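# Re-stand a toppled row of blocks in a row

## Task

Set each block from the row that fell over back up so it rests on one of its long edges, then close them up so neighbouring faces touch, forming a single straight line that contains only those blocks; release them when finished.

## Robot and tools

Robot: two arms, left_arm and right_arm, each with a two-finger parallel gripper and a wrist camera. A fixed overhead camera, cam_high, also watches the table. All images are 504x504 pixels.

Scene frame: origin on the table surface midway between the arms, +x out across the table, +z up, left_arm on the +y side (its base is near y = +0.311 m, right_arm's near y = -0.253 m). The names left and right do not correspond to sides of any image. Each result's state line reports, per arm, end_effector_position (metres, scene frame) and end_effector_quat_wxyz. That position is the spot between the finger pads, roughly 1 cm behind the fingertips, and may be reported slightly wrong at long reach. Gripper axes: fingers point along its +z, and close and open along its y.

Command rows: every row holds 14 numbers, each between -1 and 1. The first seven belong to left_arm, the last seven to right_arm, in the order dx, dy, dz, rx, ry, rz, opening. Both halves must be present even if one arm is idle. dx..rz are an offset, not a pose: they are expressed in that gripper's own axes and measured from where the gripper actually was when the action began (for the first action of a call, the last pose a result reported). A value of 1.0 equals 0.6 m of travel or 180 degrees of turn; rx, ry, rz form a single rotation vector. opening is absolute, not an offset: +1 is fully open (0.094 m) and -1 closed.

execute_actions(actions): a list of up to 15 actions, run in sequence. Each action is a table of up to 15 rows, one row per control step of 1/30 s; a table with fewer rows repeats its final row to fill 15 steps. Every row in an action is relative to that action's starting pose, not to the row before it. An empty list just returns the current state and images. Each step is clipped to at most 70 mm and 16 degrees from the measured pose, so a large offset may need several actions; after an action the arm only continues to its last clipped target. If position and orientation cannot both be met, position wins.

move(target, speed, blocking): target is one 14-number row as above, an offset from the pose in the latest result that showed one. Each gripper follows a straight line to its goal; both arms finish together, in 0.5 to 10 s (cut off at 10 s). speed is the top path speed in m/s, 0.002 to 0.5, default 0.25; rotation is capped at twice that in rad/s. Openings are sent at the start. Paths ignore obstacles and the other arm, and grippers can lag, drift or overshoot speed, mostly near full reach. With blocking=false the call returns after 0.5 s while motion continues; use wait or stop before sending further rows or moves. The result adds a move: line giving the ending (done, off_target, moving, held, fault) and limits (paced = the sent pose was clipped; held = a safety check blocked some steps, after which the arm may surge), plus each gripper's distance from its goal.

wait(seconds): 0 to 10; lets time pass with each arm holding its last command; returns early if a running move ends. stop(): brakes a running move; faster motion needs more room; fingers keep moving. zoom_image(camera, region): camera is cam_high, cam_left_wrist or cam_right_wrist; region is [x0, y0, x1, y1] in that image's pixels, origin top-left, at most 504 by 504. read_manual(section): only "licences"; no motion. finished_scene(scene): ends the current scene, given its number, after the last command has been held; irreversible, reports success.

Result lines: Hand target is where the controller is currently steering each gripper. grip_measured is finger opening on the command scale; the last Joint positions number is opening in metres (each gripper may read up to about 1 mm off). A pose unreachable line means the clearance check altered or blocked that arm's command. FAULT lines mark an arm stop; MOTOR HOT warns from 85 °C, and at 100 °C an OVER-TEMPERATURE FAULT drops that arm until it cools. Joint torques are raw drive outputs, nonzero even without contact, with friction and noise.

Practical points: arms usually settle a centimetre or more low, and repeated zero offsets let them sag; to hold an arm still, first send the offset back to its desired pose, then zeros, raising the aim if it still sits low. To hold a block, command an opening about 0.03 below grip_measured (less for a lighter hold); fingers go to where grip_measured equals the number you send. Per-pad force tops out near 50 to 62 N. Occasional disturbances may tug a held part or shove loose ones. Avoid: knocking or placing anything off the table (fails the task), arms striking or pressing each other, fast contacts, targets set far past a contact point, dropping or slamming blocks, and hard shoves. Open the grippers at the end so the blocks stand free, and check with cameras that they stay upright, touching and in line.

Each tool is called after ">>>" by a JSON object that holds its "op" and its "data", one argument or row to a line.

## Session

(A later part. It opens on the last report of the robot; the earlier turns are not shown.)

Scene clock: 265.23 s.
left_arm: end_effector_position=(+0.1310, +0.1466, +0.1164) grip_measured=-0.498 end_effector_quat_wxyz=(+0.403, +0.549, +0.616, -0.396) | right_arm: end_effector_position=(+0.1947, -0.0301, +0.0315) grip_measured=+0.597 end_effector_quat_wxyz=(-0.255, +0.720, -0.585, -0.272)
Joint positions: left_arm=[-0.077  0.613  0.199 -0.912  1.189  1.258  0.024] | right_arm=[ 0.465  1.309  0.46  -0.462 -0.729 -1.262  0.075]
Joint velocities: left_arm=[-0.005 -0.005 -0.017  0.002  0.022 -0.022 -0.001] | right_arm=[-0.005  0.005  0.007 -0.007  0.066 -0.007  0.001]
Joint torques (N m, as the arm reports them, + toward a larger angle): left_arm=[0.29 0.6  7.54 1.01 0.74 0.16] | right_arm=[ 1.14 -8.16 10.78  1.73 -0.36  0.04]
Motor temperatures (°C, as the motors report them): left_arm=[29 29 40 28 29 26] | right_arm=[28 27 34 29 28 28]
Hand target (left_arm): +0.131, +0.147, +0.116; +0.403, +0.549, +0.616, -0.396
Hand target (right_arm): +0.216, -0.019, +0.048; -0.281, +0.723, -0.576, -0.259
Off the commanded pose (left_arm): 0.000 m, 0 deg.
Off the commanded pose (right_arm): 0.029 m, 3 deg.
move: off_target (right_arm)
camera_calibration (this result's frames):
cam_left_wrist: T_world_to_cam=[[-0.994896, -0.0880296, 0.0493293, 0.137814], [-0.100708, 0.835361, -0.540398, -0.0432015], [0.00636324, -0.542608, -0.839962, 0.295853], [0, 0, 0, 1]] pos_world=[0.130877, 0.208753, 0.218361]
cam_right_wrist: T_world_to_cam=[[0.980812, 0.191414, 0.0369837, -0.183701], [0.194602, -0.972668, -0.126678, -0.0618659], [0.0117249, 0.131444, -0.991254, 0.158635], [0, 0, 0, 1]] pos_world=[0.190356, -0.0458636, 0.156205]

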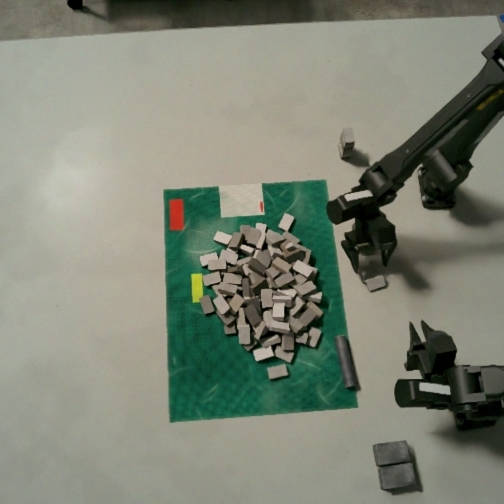

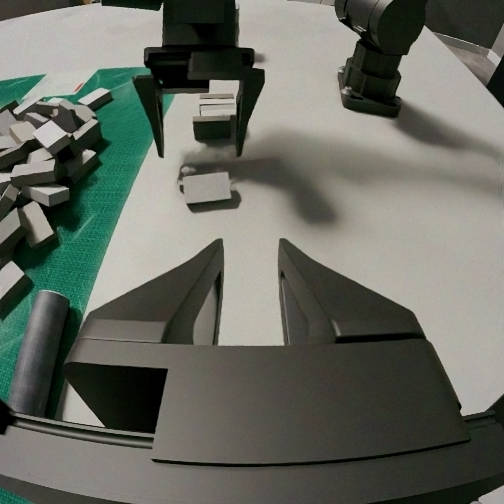

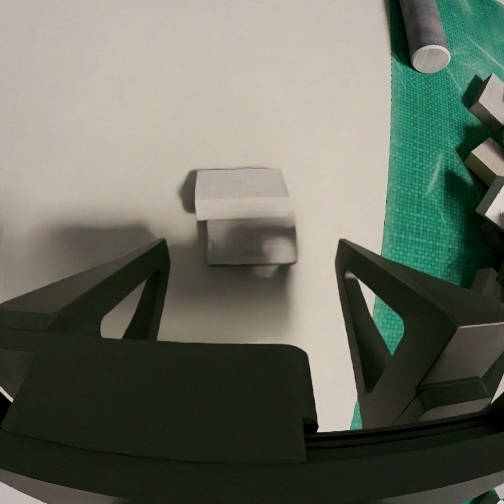

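>>> {"op": "move", "data": {
  "target": [0,0,0,0,0,0,-0.5,0.02,0.005,0.04,-0.01,0,0.01,0.6],
  "speed": 0.05
}}

>>> {"op": "move", "data": {
  "target": [0,0,0,0,0,0,-0.5,0,0,0,0,0,0,-0.15]
}}

>>> {"op": "move", "data": {
  "target": [0,0,0,0,0,0,-0.5,-0.022,0,-0.012,0,0.25,0,-0.15],
  "speed": 0.15
}}

>>> {"op": "move", "data": {
  "target": [0,0,0,0,0,0,-0.5,0.075,0.03,-0.01,0,0,0,-0.15],
  "speed": 0.05
}}

>>> {"op": "move", "data": {
  "target": [0,0,0,0,0,0,-0.5,0.008,0,0.004,0,0.25,0,-0.15],
  "speed": 0.15
}}

>>> {"op": "move", "data": {
  "target": [0,0,0,0,0,0,-0.5,0,0,0,0,0,0,0.6]
}}

>>> {"op": "move", "data": {
  "target": [0,0,0,0,0,0,-0.5,0,0,0,0,-0.5,0,0.6],
  "speed": 0.2
}}

>>> {"op": "move", "data": {
  "target": [0,0,0,0,0,0,-0.5,-0.11,-0.06,0.06,0.01,0,-0.01,0.6],
  "speed": 0.1
}}

Scene clock: 278.77 s.
left_arm: end_effector_position=(+0.1310, +0.1466, +0.1164) grip_measured=-0.498 end_effector_quat_wxyz=(+0.403, +0.549, +0.616, -0.396) | right_arm: end_effector_position=(+0.1942, -0.0240, +0.0109) grip_measured=+0.597 end_effector_quat_wxyz=(-0.242, +0.714, -0.592, -0.285)
Joint positions: left_arm=[-0.077  0.613  0.199 -0.912  1.189  1.258  0.024] | right_arm=[ 0.482  1.401  0.46  -0.389 -0.735 -1.233  0.075]
Joint velocities: left_arm=[ 0.005 -0.005  0.002 -0.007 -0.007  0.037  0.   ] | right_arm=[-0.015  0.005 -0.002  0.012  0.022  0.11  -0.   ]
Joint torques (N m, as the arm reports them, + toward a larger angle): left_arm=[0.31 0.84 7.49 1.07 0.74 0.18] | right_arm=[ 2.49 -8.13  5.55  1.88 -0.29 -0.04]
Motor temperatures (°C, as the motors report them): left_arm=[29 29 40 28 29 26] | right_arm=[28 27 36 29 28 28]
Hand target (left_arm): +0.131, +0.147, +0.116; +0.403, +0.549, +0.616, -0.396
Hand target (right_arm): +0.192, -0.022, +0.006; -0.240, +0.715, -0.592, -0.285
Off the commanded pose (left_arm): 0.000 m, 0 deg.
Off the commanded pose (right_arm): 0.006 m, 0 deg.
move: done
camera_calibration (this result's frames):
cam_left_wrist: T_world_to_cam=[[-0.994896, -0.0880296, 0.0493293, 0.137814], [-0.100708, 0.835361, -0.540398, -0.0432015], [0.00636324, -0.542608, -0.839962, 0.295853], [0, 0, 0, 1]] pos_world=[0.130877, 0.208753, 0.218361]
cam_right_wrist: T_world_to_cam=[[0.981966, 0.189036, -0.00272301, -0.183518], [0.187104, -0.973791, -0.129318, -0.056955], [-0.0270973, 0.126476, -0.991599, 0.144797], [0, 0, 0, 1]] pos_world=[0.194789, -0.039084, 0.135716]

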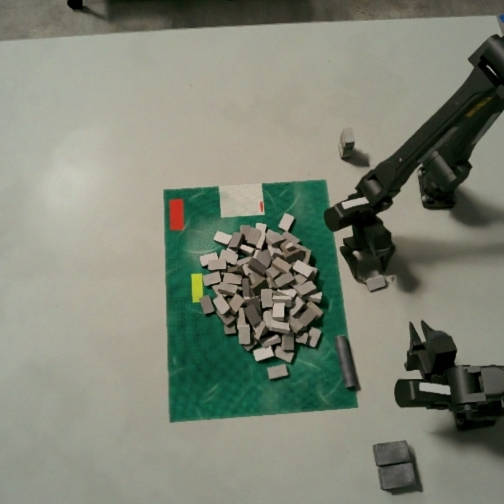

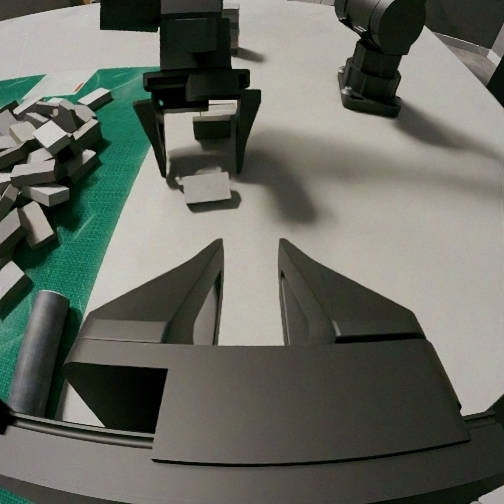

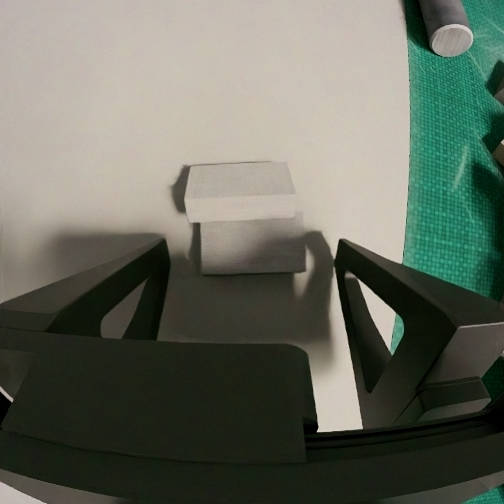

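Scene clock: 279.27 s.
left_arm: end_effector_position=(+0.1310, +0.1466, +0.1164) grip_measured=-0.498 end_effector_quat_wxyz=(+0.403, +0.549, +0.616, -0.396) | right_arm: end_effector_position=(+0.1943, -0.0240, +0.0108) grip_measured=-0.095 end_effector_quat_wxyz=(-0.242, +0.714, -0.592, -0.284)
Joint positions: left_arm=[-0.077  0.613  0.199 -0.912  1.189  1.258  0.024] | right_arm=[ 0.482  1.401  0.46  -0.389 -0.735 -1.233  0.043]
Joint velocities: left_arm=[-0.005 -0.005  0.002  0.017  0.037  0.095 -0.001] | right_arm=[-0.015  0.005 -0.007  0.007  0.007 -0.066  0.001]
Joint torques (N m, as the arm reports them, + toward a larger angle): left_arm=[0.39 0.55 7.59 1.03 0.75 0.19] | right_arm=[ 1.43 -9.41  5.99  0.9  -0.44 -0.08]
Motor temperatures (°C, as the motors report them): left_arm=[29 29 40 28 29 26] | right_arm=[28 27 36 29 29 28]
Hand target (left_arm): +0.131, +0.147, +0.116; +0.403, +0.549, +0.616, -0.396
Hand target (right_arm): +0.194, -0.024, +0.011; -0.242, +0.714, -0.592, -0.285
Off the commanded pose (left_arm): 0.000 m, 0 deg.
Off the commanded pose (right_arm): 0.000 m, 0 deg.
move: done
camera_calibration (this result's frames):
cam_left_wrist: T_world_to_cam=[[-0.994896, -0.0880296, 0.0493293, 0.137814], [-0.100708, 0.835361, -0.540398, -0.0432015], [0.00636324, -0.542608, -0.839962, 0.295853], [0, 0, 0, 1]] pos_world=[0.130877, 0.208753, 0.218361]
cam_right_wrist: T_world_to_cam=[[0.981984, 0.188946, -0.00263447, -0.183547], [0.187035, -0.973852, -0.128961, -0.0569968], [-0.0269322, 0.126145, -0.991646, 0.144721], [0, 0, 0, 1]] pos_world=[0.194798, -0.0390819, 0.135678]

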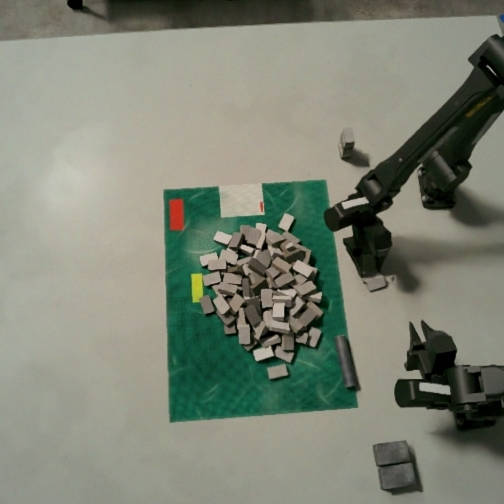

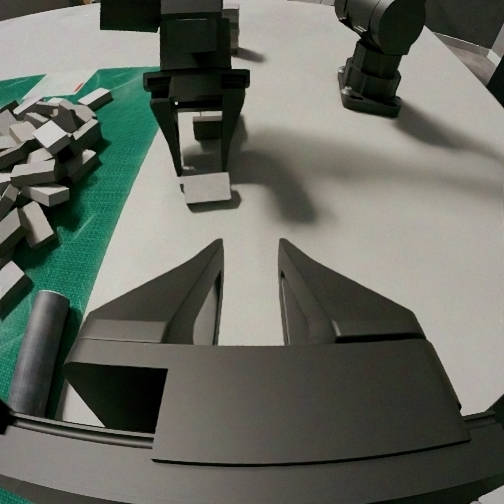

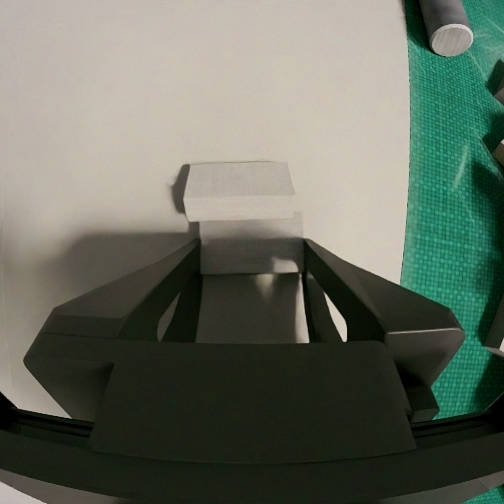

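Scene clock: 282.23 s.
left_arm: end_effector_position=(+0.1310, +0.1466, +0.1164) grip_measured=-0.498 end_effector_quat_wxyz=(+0.403, +0.549, +0.616, -0.396) | right_arm: end_effector_position=(+0.1893, -0.0264, +0.0245) grip_measured=-0.095 end_effector_quat_wxyz=(-0.010, +0.771, -0.637, +0.017)
Joint positions: left_arm=[-0.077  0.613  0.199 -0.912  1.189  1.258  0.024] | right_arm=[ 0.875  1.377  0.681 -0.853  0.032 -0.936  0.043]
Joint velocities: left_arm=[ 0.005 -0.005  0.012 -0.017  0.066 -0.037 -0.   ] | right_arm=[-0.005 -0.005  0.022 -0.017  0.022 -0.022 -0.001]
Joint torques (N m, as the arm reports them, + toward a larger angle): left_arm=[0.05 0.49 7.46 1.07 0.73 0.17] | right_arm=[ 1.15 -8.54 10.6  -0.55  0.11  0.08]
Motor temperatures (°C, as the motors report them): left_arm=[29 29 41 28 29 26] | right_arm=[28 27 36 29 28 28]
Hand target (left_arm): +0.131, +0.147, +0.116; +0.403, +0.549, +0.616, -0.396
Hand target (right_arm): +0.193, -0.020, +0.027; -0.002, +0.769, -0.639, +0.018
Off the commanded pose (left_arm): 0.000 m, 0 deg.
Off the commanded pose (right_arm): 0.008 m, 2 deg.
move: done
camera_calibration (this result's frames):
cam_left_wrist: T_world_to_cam=[[-0.994896, -0.0880296, 0.0493293, 0.137814], [-0.100708, 0.835361, -0.540398, -0.0432015], [0.00636324, -0.542608, -0.839962, 0.295853], [0, 0, 0, 1]] pos_world=[0.130877, 0.208753, 0.218361]
cam_right_wrist: T_world_to_cam=[[0.982488, 0.18489, 0.0230976, -0.179018], [0.133492, -0.784946, 0.605012, -0.0594627], [0.129991, -0.591333, -0.795882, 0.104998], [0, 0, 0, 1]] pos_world=[0.170172, 0.0485125, 0.123677]

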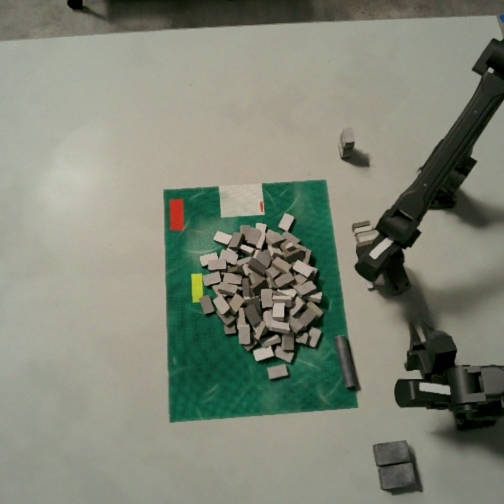

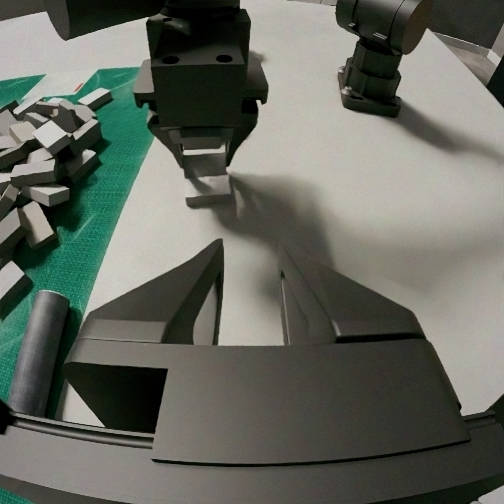

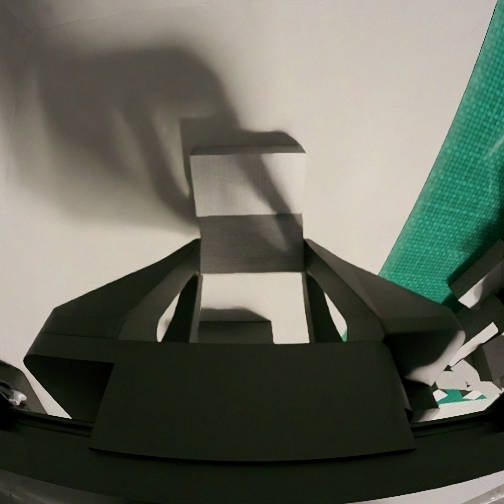

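Scene clock: 283.50 s.
left_arm: end_effector_position=(+0.1310, +0.1466, +0.1164) grip_measured=-0.498 end_effector_quat_wxyz=(+0.403, +0.549, +0.616, -0.396) | right_arm: end_effector_position=(+0.1844, -0.0685, +0.0295) grip_measured=-0.095 end_effector_quat_wxyz=(-0.015, +0.768, -0.639, +0.018)
Joint positions: left_arm=[-0.077  0.613  0.199 -0.912  1.189  1.258  0.024] | right_arm=[ 0.786  1.266  0.597 -0.866  0.031 -1.019  0.043]
Joint velocities: left_arm=[-0.005 -0.015  0.012 -0.012  0.037 -0.066 -0.   ] | right_arm=[ 0.005  0.005 -0.002 -0.012  0.007 -0.007 -0.001]
Joint torques (N m, as the arm reports them, + toward a larger angle): left_arm=[0.6  0.63 7.48 1.06 0.76 0.18] | right_arm=[-0.18 -9.    6.83 -0.13 -0.09 -0.22]
Motor temperatures (°C, as the motors report them): left_arm=[29 29 41 28 29 26] | right_arm=[28 27 36 29 28 28]
Hand target (left_arm): +0.131, +0.147, +0.116; +0.403, +0.549, +0.616, -0.396
Hand target (right_arm): +0.180, -0.074, +0.030; -0.009, +0.771, -0.637, +0.016
Off the commanded pose (left_arm): 0.000 m, 0 deg.
Off the commanded pose (right_arm): 0.007 m, 1 deg.
move: done
camera_calibration (this result's frames):
cam_left_wrist: T_world_to_cam=[[-0.994896, -0.0880296, 0.0493293, 0.137814], [-0.100708, 0.835361, -0.540398, -0.0432015], [0.00636324, -0.542608, -0.839962, 0.295853], [0, 0, 0, 1]] pos_world=[0.130877, 0.208753, 0.218361]
cam_right_wrist: T_world_to_cam=[[0.983419, 0.178271, 0.0332498, -0.167457], [0.122925, -0.790111, 0.600512, -0.0931735], [0.133325, -0.586468, -0.798924, 0.0845875], [0, 0, 0, 1]] pos_world=[0.164856, 0.00584318, 0.129099]

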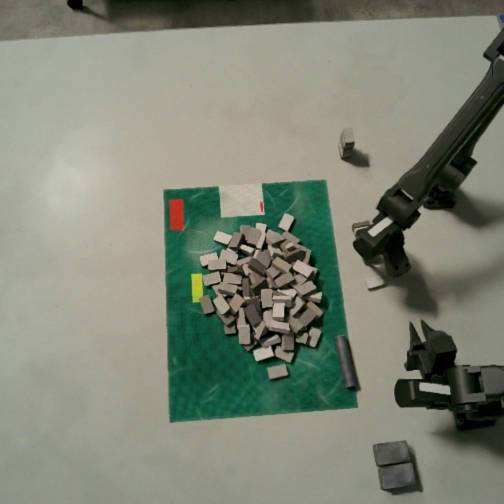

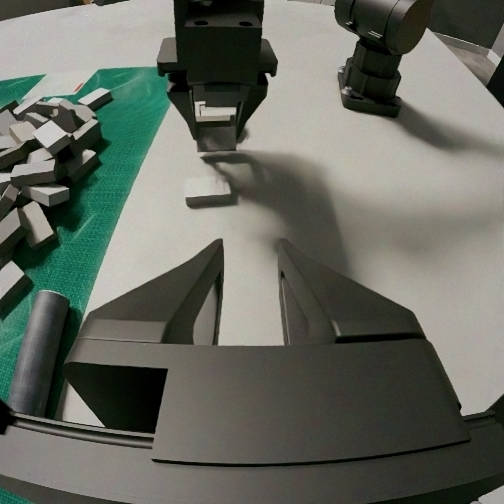

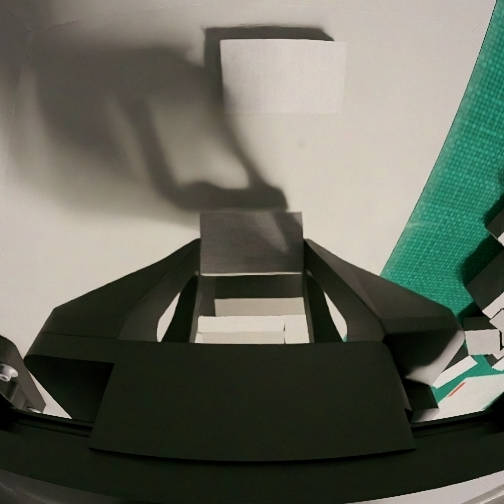

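Scene clock: 286.53 s.
left_arm: end_effector_position=(+0.1310, +0.1466, +0.1164) grip_measured=-0.498 end_effector_quat_wxyz=(+0.403, +0.549, +0.616, -0.396) | right_arm: end_effector_position=(+0.1829, -0.0783, +0.0243) grip_measured=-0.095 end_effector_quat_wxyz=(+0.222, +0.708, -0.594, +0.311)
Joint positions: left_arm=[-0.077  0.613  0.199 -0.912  1.189  1.258  0.024] | right_arm=[ 1.069  1.699  0.834 -1.311  0.535 -0.556  0.043]
Joint velocities: left_arm=[-0.015 -0.005  0.012  0.002 -0.095 -0.051 -0.   ] | right_arm=[-0.005 -0.005  0.002 -0.007 -0.022  0.022 -0.   ]
Joint torques (N m, as the arm reports them, + toward a larger angle): left_arm=[-0.35  0.34  7.45  1.12  0.74  0.17] | right_arm=[  0.75 -12.51   7.88  -1.93   0.38   0.03]
Motor temperatures (°C, as the motors report them): left_arm=[29 29 41 28 29 26] | right_arm=[28 27 36 29 28 28]
Hand target (left_arm): +0.131, +0.147, +0.116; +0.403, +0.549, +0.616, -0.396
Hand target (right_arm): +0.186, -0.071, +0.028; +0.224, +0.705, -0.595, +0.316
Off the commanded pose (left_arm): 0.000 m, 0 deg.
Off the commanded pose (right_arm): 0.006 m, 1 deg.
move: done
camera_calibration (this result's frames):
cam_left_wrist: T_world_to_cam=[[-0.994896, -0.0880296, 0.0493293, 0.137814], [-0.100708, 0.835361, -0.540398, -0.0432015], [0.00636324, -0.542608, -0.839962, 0.295853], [0, 0, 0, 1]] pos_world=[0.130877, 0.208753, 0.218361]
cam_right_wrist: T_world_to_cam=[[0.98181, 0.183498, 0.048754, -0.163736], [-0.0195668, -0.157627, 0.987305, -0.0313743], [0.188853, -0.9703, -0.151169, 0.0189234], [0, 0, 0, 1]] pos_world=[0.15657, 0.0434611, 0.0418194]

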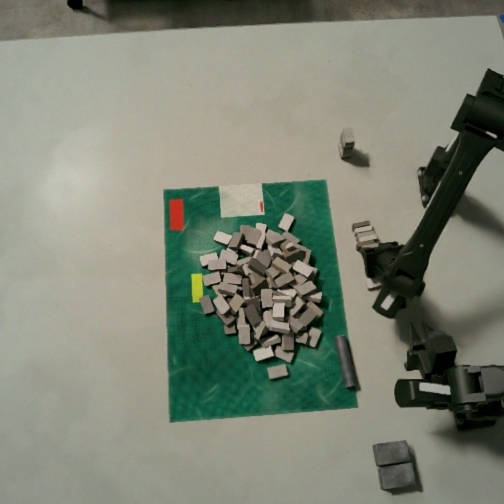

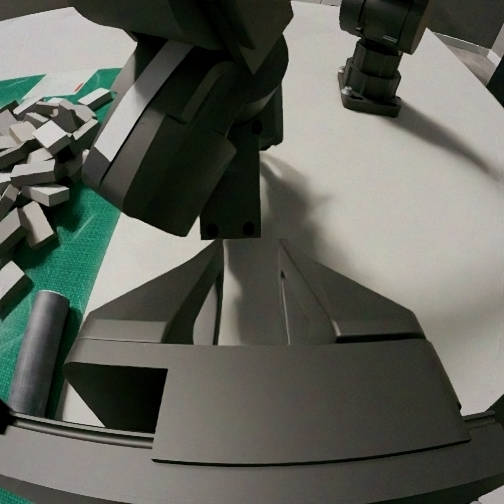

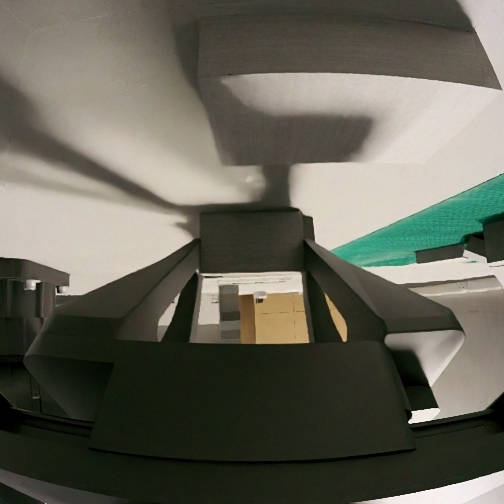

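Scene clock: 287.03 s.
left_arm: end_effector_position=(+0.1310, +0.1466, +0.1164) grip_measured=-0.498 end_effector_quat_wxyz=(+0.403, +0.549, +0.616, -0.396) | right_arm: end_effector_position=(+0.1829, -0.0783, +0.0243) grip_measured=+0.597 end_effector_quat_wxyz=(+0.222, +0.708, -0.594, +0.311)
Joint positions: left_arm=[-0.077  0.613  0.199 -0.912  1.189  1.258  0.024] | right_arm=[ 1.069  1.699  0.834 -1.311  0.535 -0.555  0.075]
Joint velocities: left_arm=[-0.005 -0.005  0.017  0.002 -0.11   0.051 -0.001] | right_arm=[ 0.005  0.005 -0.017  0.012 -0.022  0.007  0.001]
Joint torques (N m, as the arm reports them, + toward a larger angle): left_arm=[-0.1   0.4   7.5   1.05  0.73  0.19] | right_arm=[  0.65 -13.72   5.35  -0.88   0.35  -0.1 ]
Motor temperatures (°C, as the motors report them): left_arm=[29 29 41 28 29 26] | right_arm=[28 27 36 29 28 28]
Hand target (left_arm): +0.131, +0.147, +0.116; +0.403, +0.549, +0.616, -0.396
Hand target (right_arm): +0.183, -0.078, +0.024; +0.222, +0.708, -0.594, +0.311
Off the commanded pose (left_arm): 0.000 m, 0 deg.
Off the commanded pose (right_arm): 0.000 m, 0 deg.
move: done
camera_calibration (this result's frames):
cam_left_wrist: T_world_to_cam=[[-0.994896, -0.0880296, 0.0493293, 0.137814], [-0.100708, 0.835361, -0.540398, -0.0432015], [0.00636324, -0.542608, -0.839962, 0.295853], [0, 0, 0, 1]] pos_world=[0.130877, 0.208753, 0.218361]
cam_right_wrist: T_world_to_cam=[[0.981857, 0.183245, 0.0487664, -0.16372], [-0.0196692, -0.157367, 0.987344, -0.0313939], [0.188601, -0.97039, -0.150908, 0.0189129], [0, 0, 0, 1]] pos_world=[0.156565, 0.0434135, 0.0418347]

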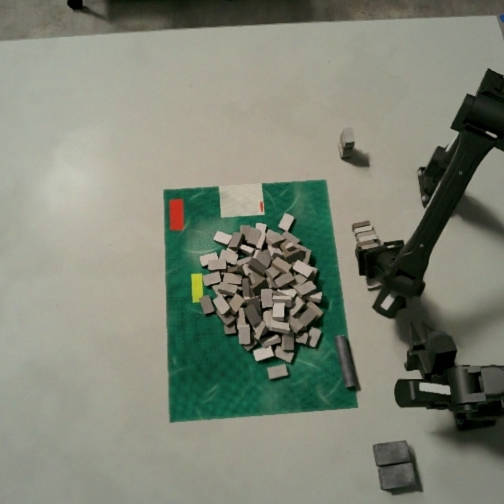

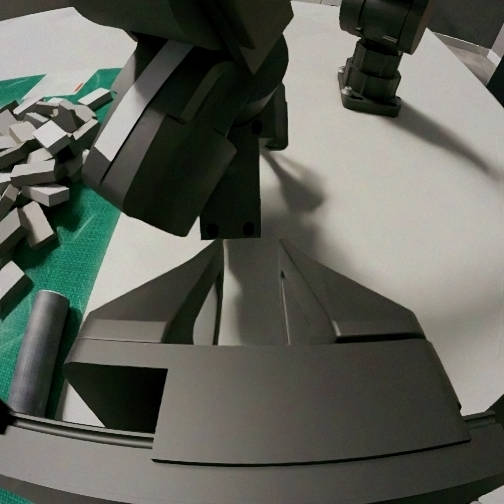

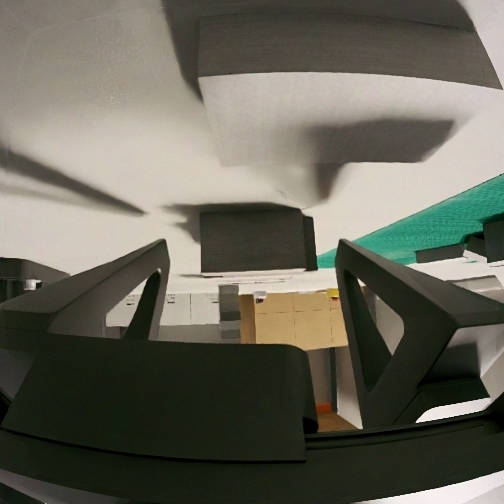

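Scene clock: 291.43 s.
left_arm: end_effector_position=(+0.1310, +0.1466, +0.1164) grip_measured=-0.498 end_effector_quat_wxyz=(+0.403, +0.549, +0.616, -0.396) | right_arm: end_effector_position=(+0.1835, -0.0783, +0.0262) grip_measured=+0.597 end_effector_quat_wxyz=(-0.253, +0.712, -0.586, -0.292)
Joint positions: left_arm=[-0.077  0.613  0.199 -0.912  1.189  1.258  0.024] | right_arm=[ 0.28   1.308  0.433 -0.634 -0.792 -1.51   0.075]
Joint velocities: left_arm=[ 0.005 -0.015 -0.012 -0.012  0.007  0.007  0.   ] | right_arm=[ 0.005  0.015 -0.027 -0.012 -0.022 -0.095  0.001]
Joint torques (N m, as the arm reports them, + toward a larger angle): left_arm=[0.11 0.82 7.5  0.95 0.74 0.18] | right_arm=[ 0.01 -7.28  5.28  1.22 -0.58 -0.21]
Motor temperatures (°C, as the motors report them): left_arm=[29 29 41 28 29 26] | right_arm=[28 27 35 29 28 28]
Hand target (left_arm): +0.131, +0.147, +0.116; +0.403, +0.549, +0.616, -0.396
Hand target (right_arm): +0.182, -0.080, +0.022; -0.256, +0.714, -0.584, -0.291
Off the commanded pose (left_arm): 0.000 m, 0 deg.
Off the commanded pose (right_arm): 0.002 m, 2 deg.
move: done
camera_calibration (this result's frames):
cam_left_wrist: T_world_to_cam=[[-0.994896, -0.0880296, 0.0493293, 0.137814], [-0.100708, 0.835361, -0.540398, -0.0432015], [0.00636324, -0.542608, -0.839962, 0.295853], [0, 0, 0, 1]] pos_world=[0.130877, 0.208753, 0.218361]
cam_right_wrist: T_world_to_cam=[[0.981404, 0.191864, 0.00592389, -0.162574], [0.190421, -0.969198, -0.156189, -0.105411], [-0.0242257, 0.154413, -0.987709, 0.168184], [0, 0, 0, 1]] pos_world=[0.183697, -0.0969412, 0.150616]

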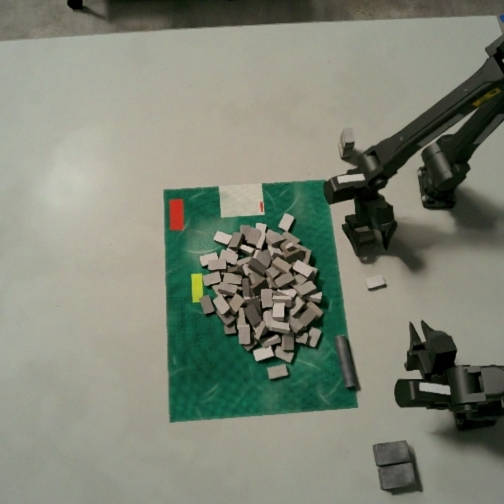

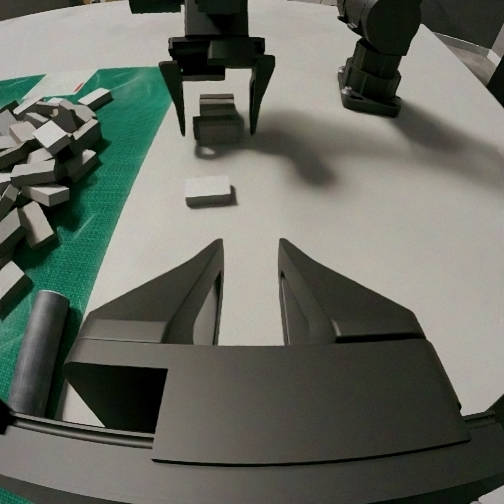

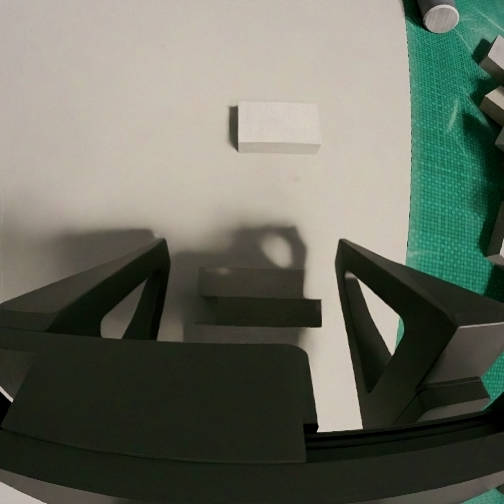

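Scene clock: 292.77 s.
left_arm: end_effector_position=(+0.1310, +0.1466, +0.1164) grip_measured=-0.498 end_effector_quat_wxyz=(+0.403, +0.549, +0.616, -0.396) | right_arm: end_effector_position=(+0.1860, -0.0126, +0.0376) grip_measured=+0.597 end_effector_quat_wxyz=(-0.249, +0.715, -0.587, -0.286)
Joint positions: left_arm=[-0.077  0.613  0.199 -0.912  1.189  1.258  0.024] | right_arm=[ 0.531  1.298  0.466 -0.445 -0.73  -1.174  0.075]
Joint velocities: left_arm=[-0.005 -0.005  0.002  0.007 -0.066 -0.007 -0.   ] | right_arm=[-0.005 -0.015 -0.002  0.007 -0.007  0.022  0.001]
Joint torques (N m, as the arm reports them, + toward a larger angle): left_arm=[0.2  0.78 7.44 0.99 0.73 0.21] | right_arm=[ 1.37 -7.41 10.84  1.66 -0.34 -0.01]
Motor temperatures (°C, as the motors report them): left_arm=[29 29 41 28 29 26] | right_arm=[28 27 35 29 28 28]
Hand target (left_arm): +0.131, +0.147, +0.116; +0.403, +0.549, +0.616, -0.396
Hand target (right_arm): +0.204, -0.001, +0.050; -0.270, +0.717, -0.580, -0.276
Off the commanded pose (left_arm): 0.000 m, 0 deg.
Off the commanded pose (right_arm): 0.025 m, 3 deg.
move: off_target (right_arm)
camera_calibration (this result's frames):
cam_left_wrist: T_world_to_cam=[[-0.994896, -0.0880296, 0.0493293, 0.137814], [-0.100708, 0.835361, -0.540398, -0.0432015], [0.00636324, -0.542608, -0.839962, 0.295853], [0, 0, 0, 1]] pos_world=[0.130877, 0.208753, 0.218361]
cam_right_wrist: T_world_to_cam=[[0.981091, 0.193389, 0.00787516, -0.177664], [0.192587, -0.971353, -0.139222, -0.0414771], [-0.0192744, 0.138106, -0.99023, 0.168301], [0, 0, 0, 1]] pos_world=[0.185536, -0.0291742, 0.162281]

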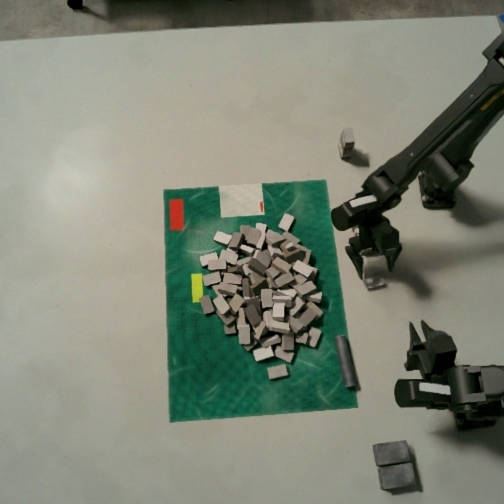

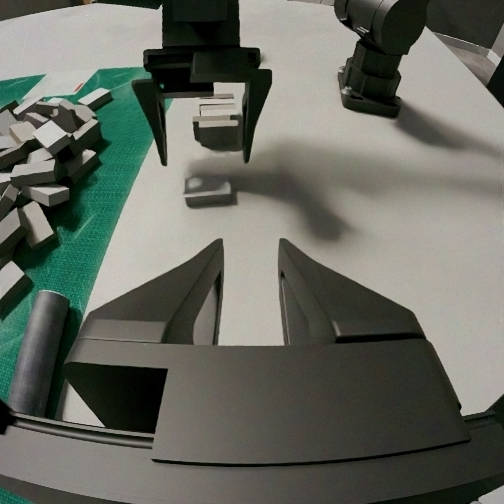

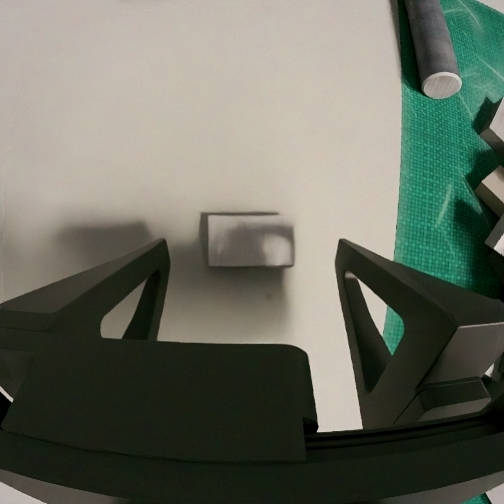

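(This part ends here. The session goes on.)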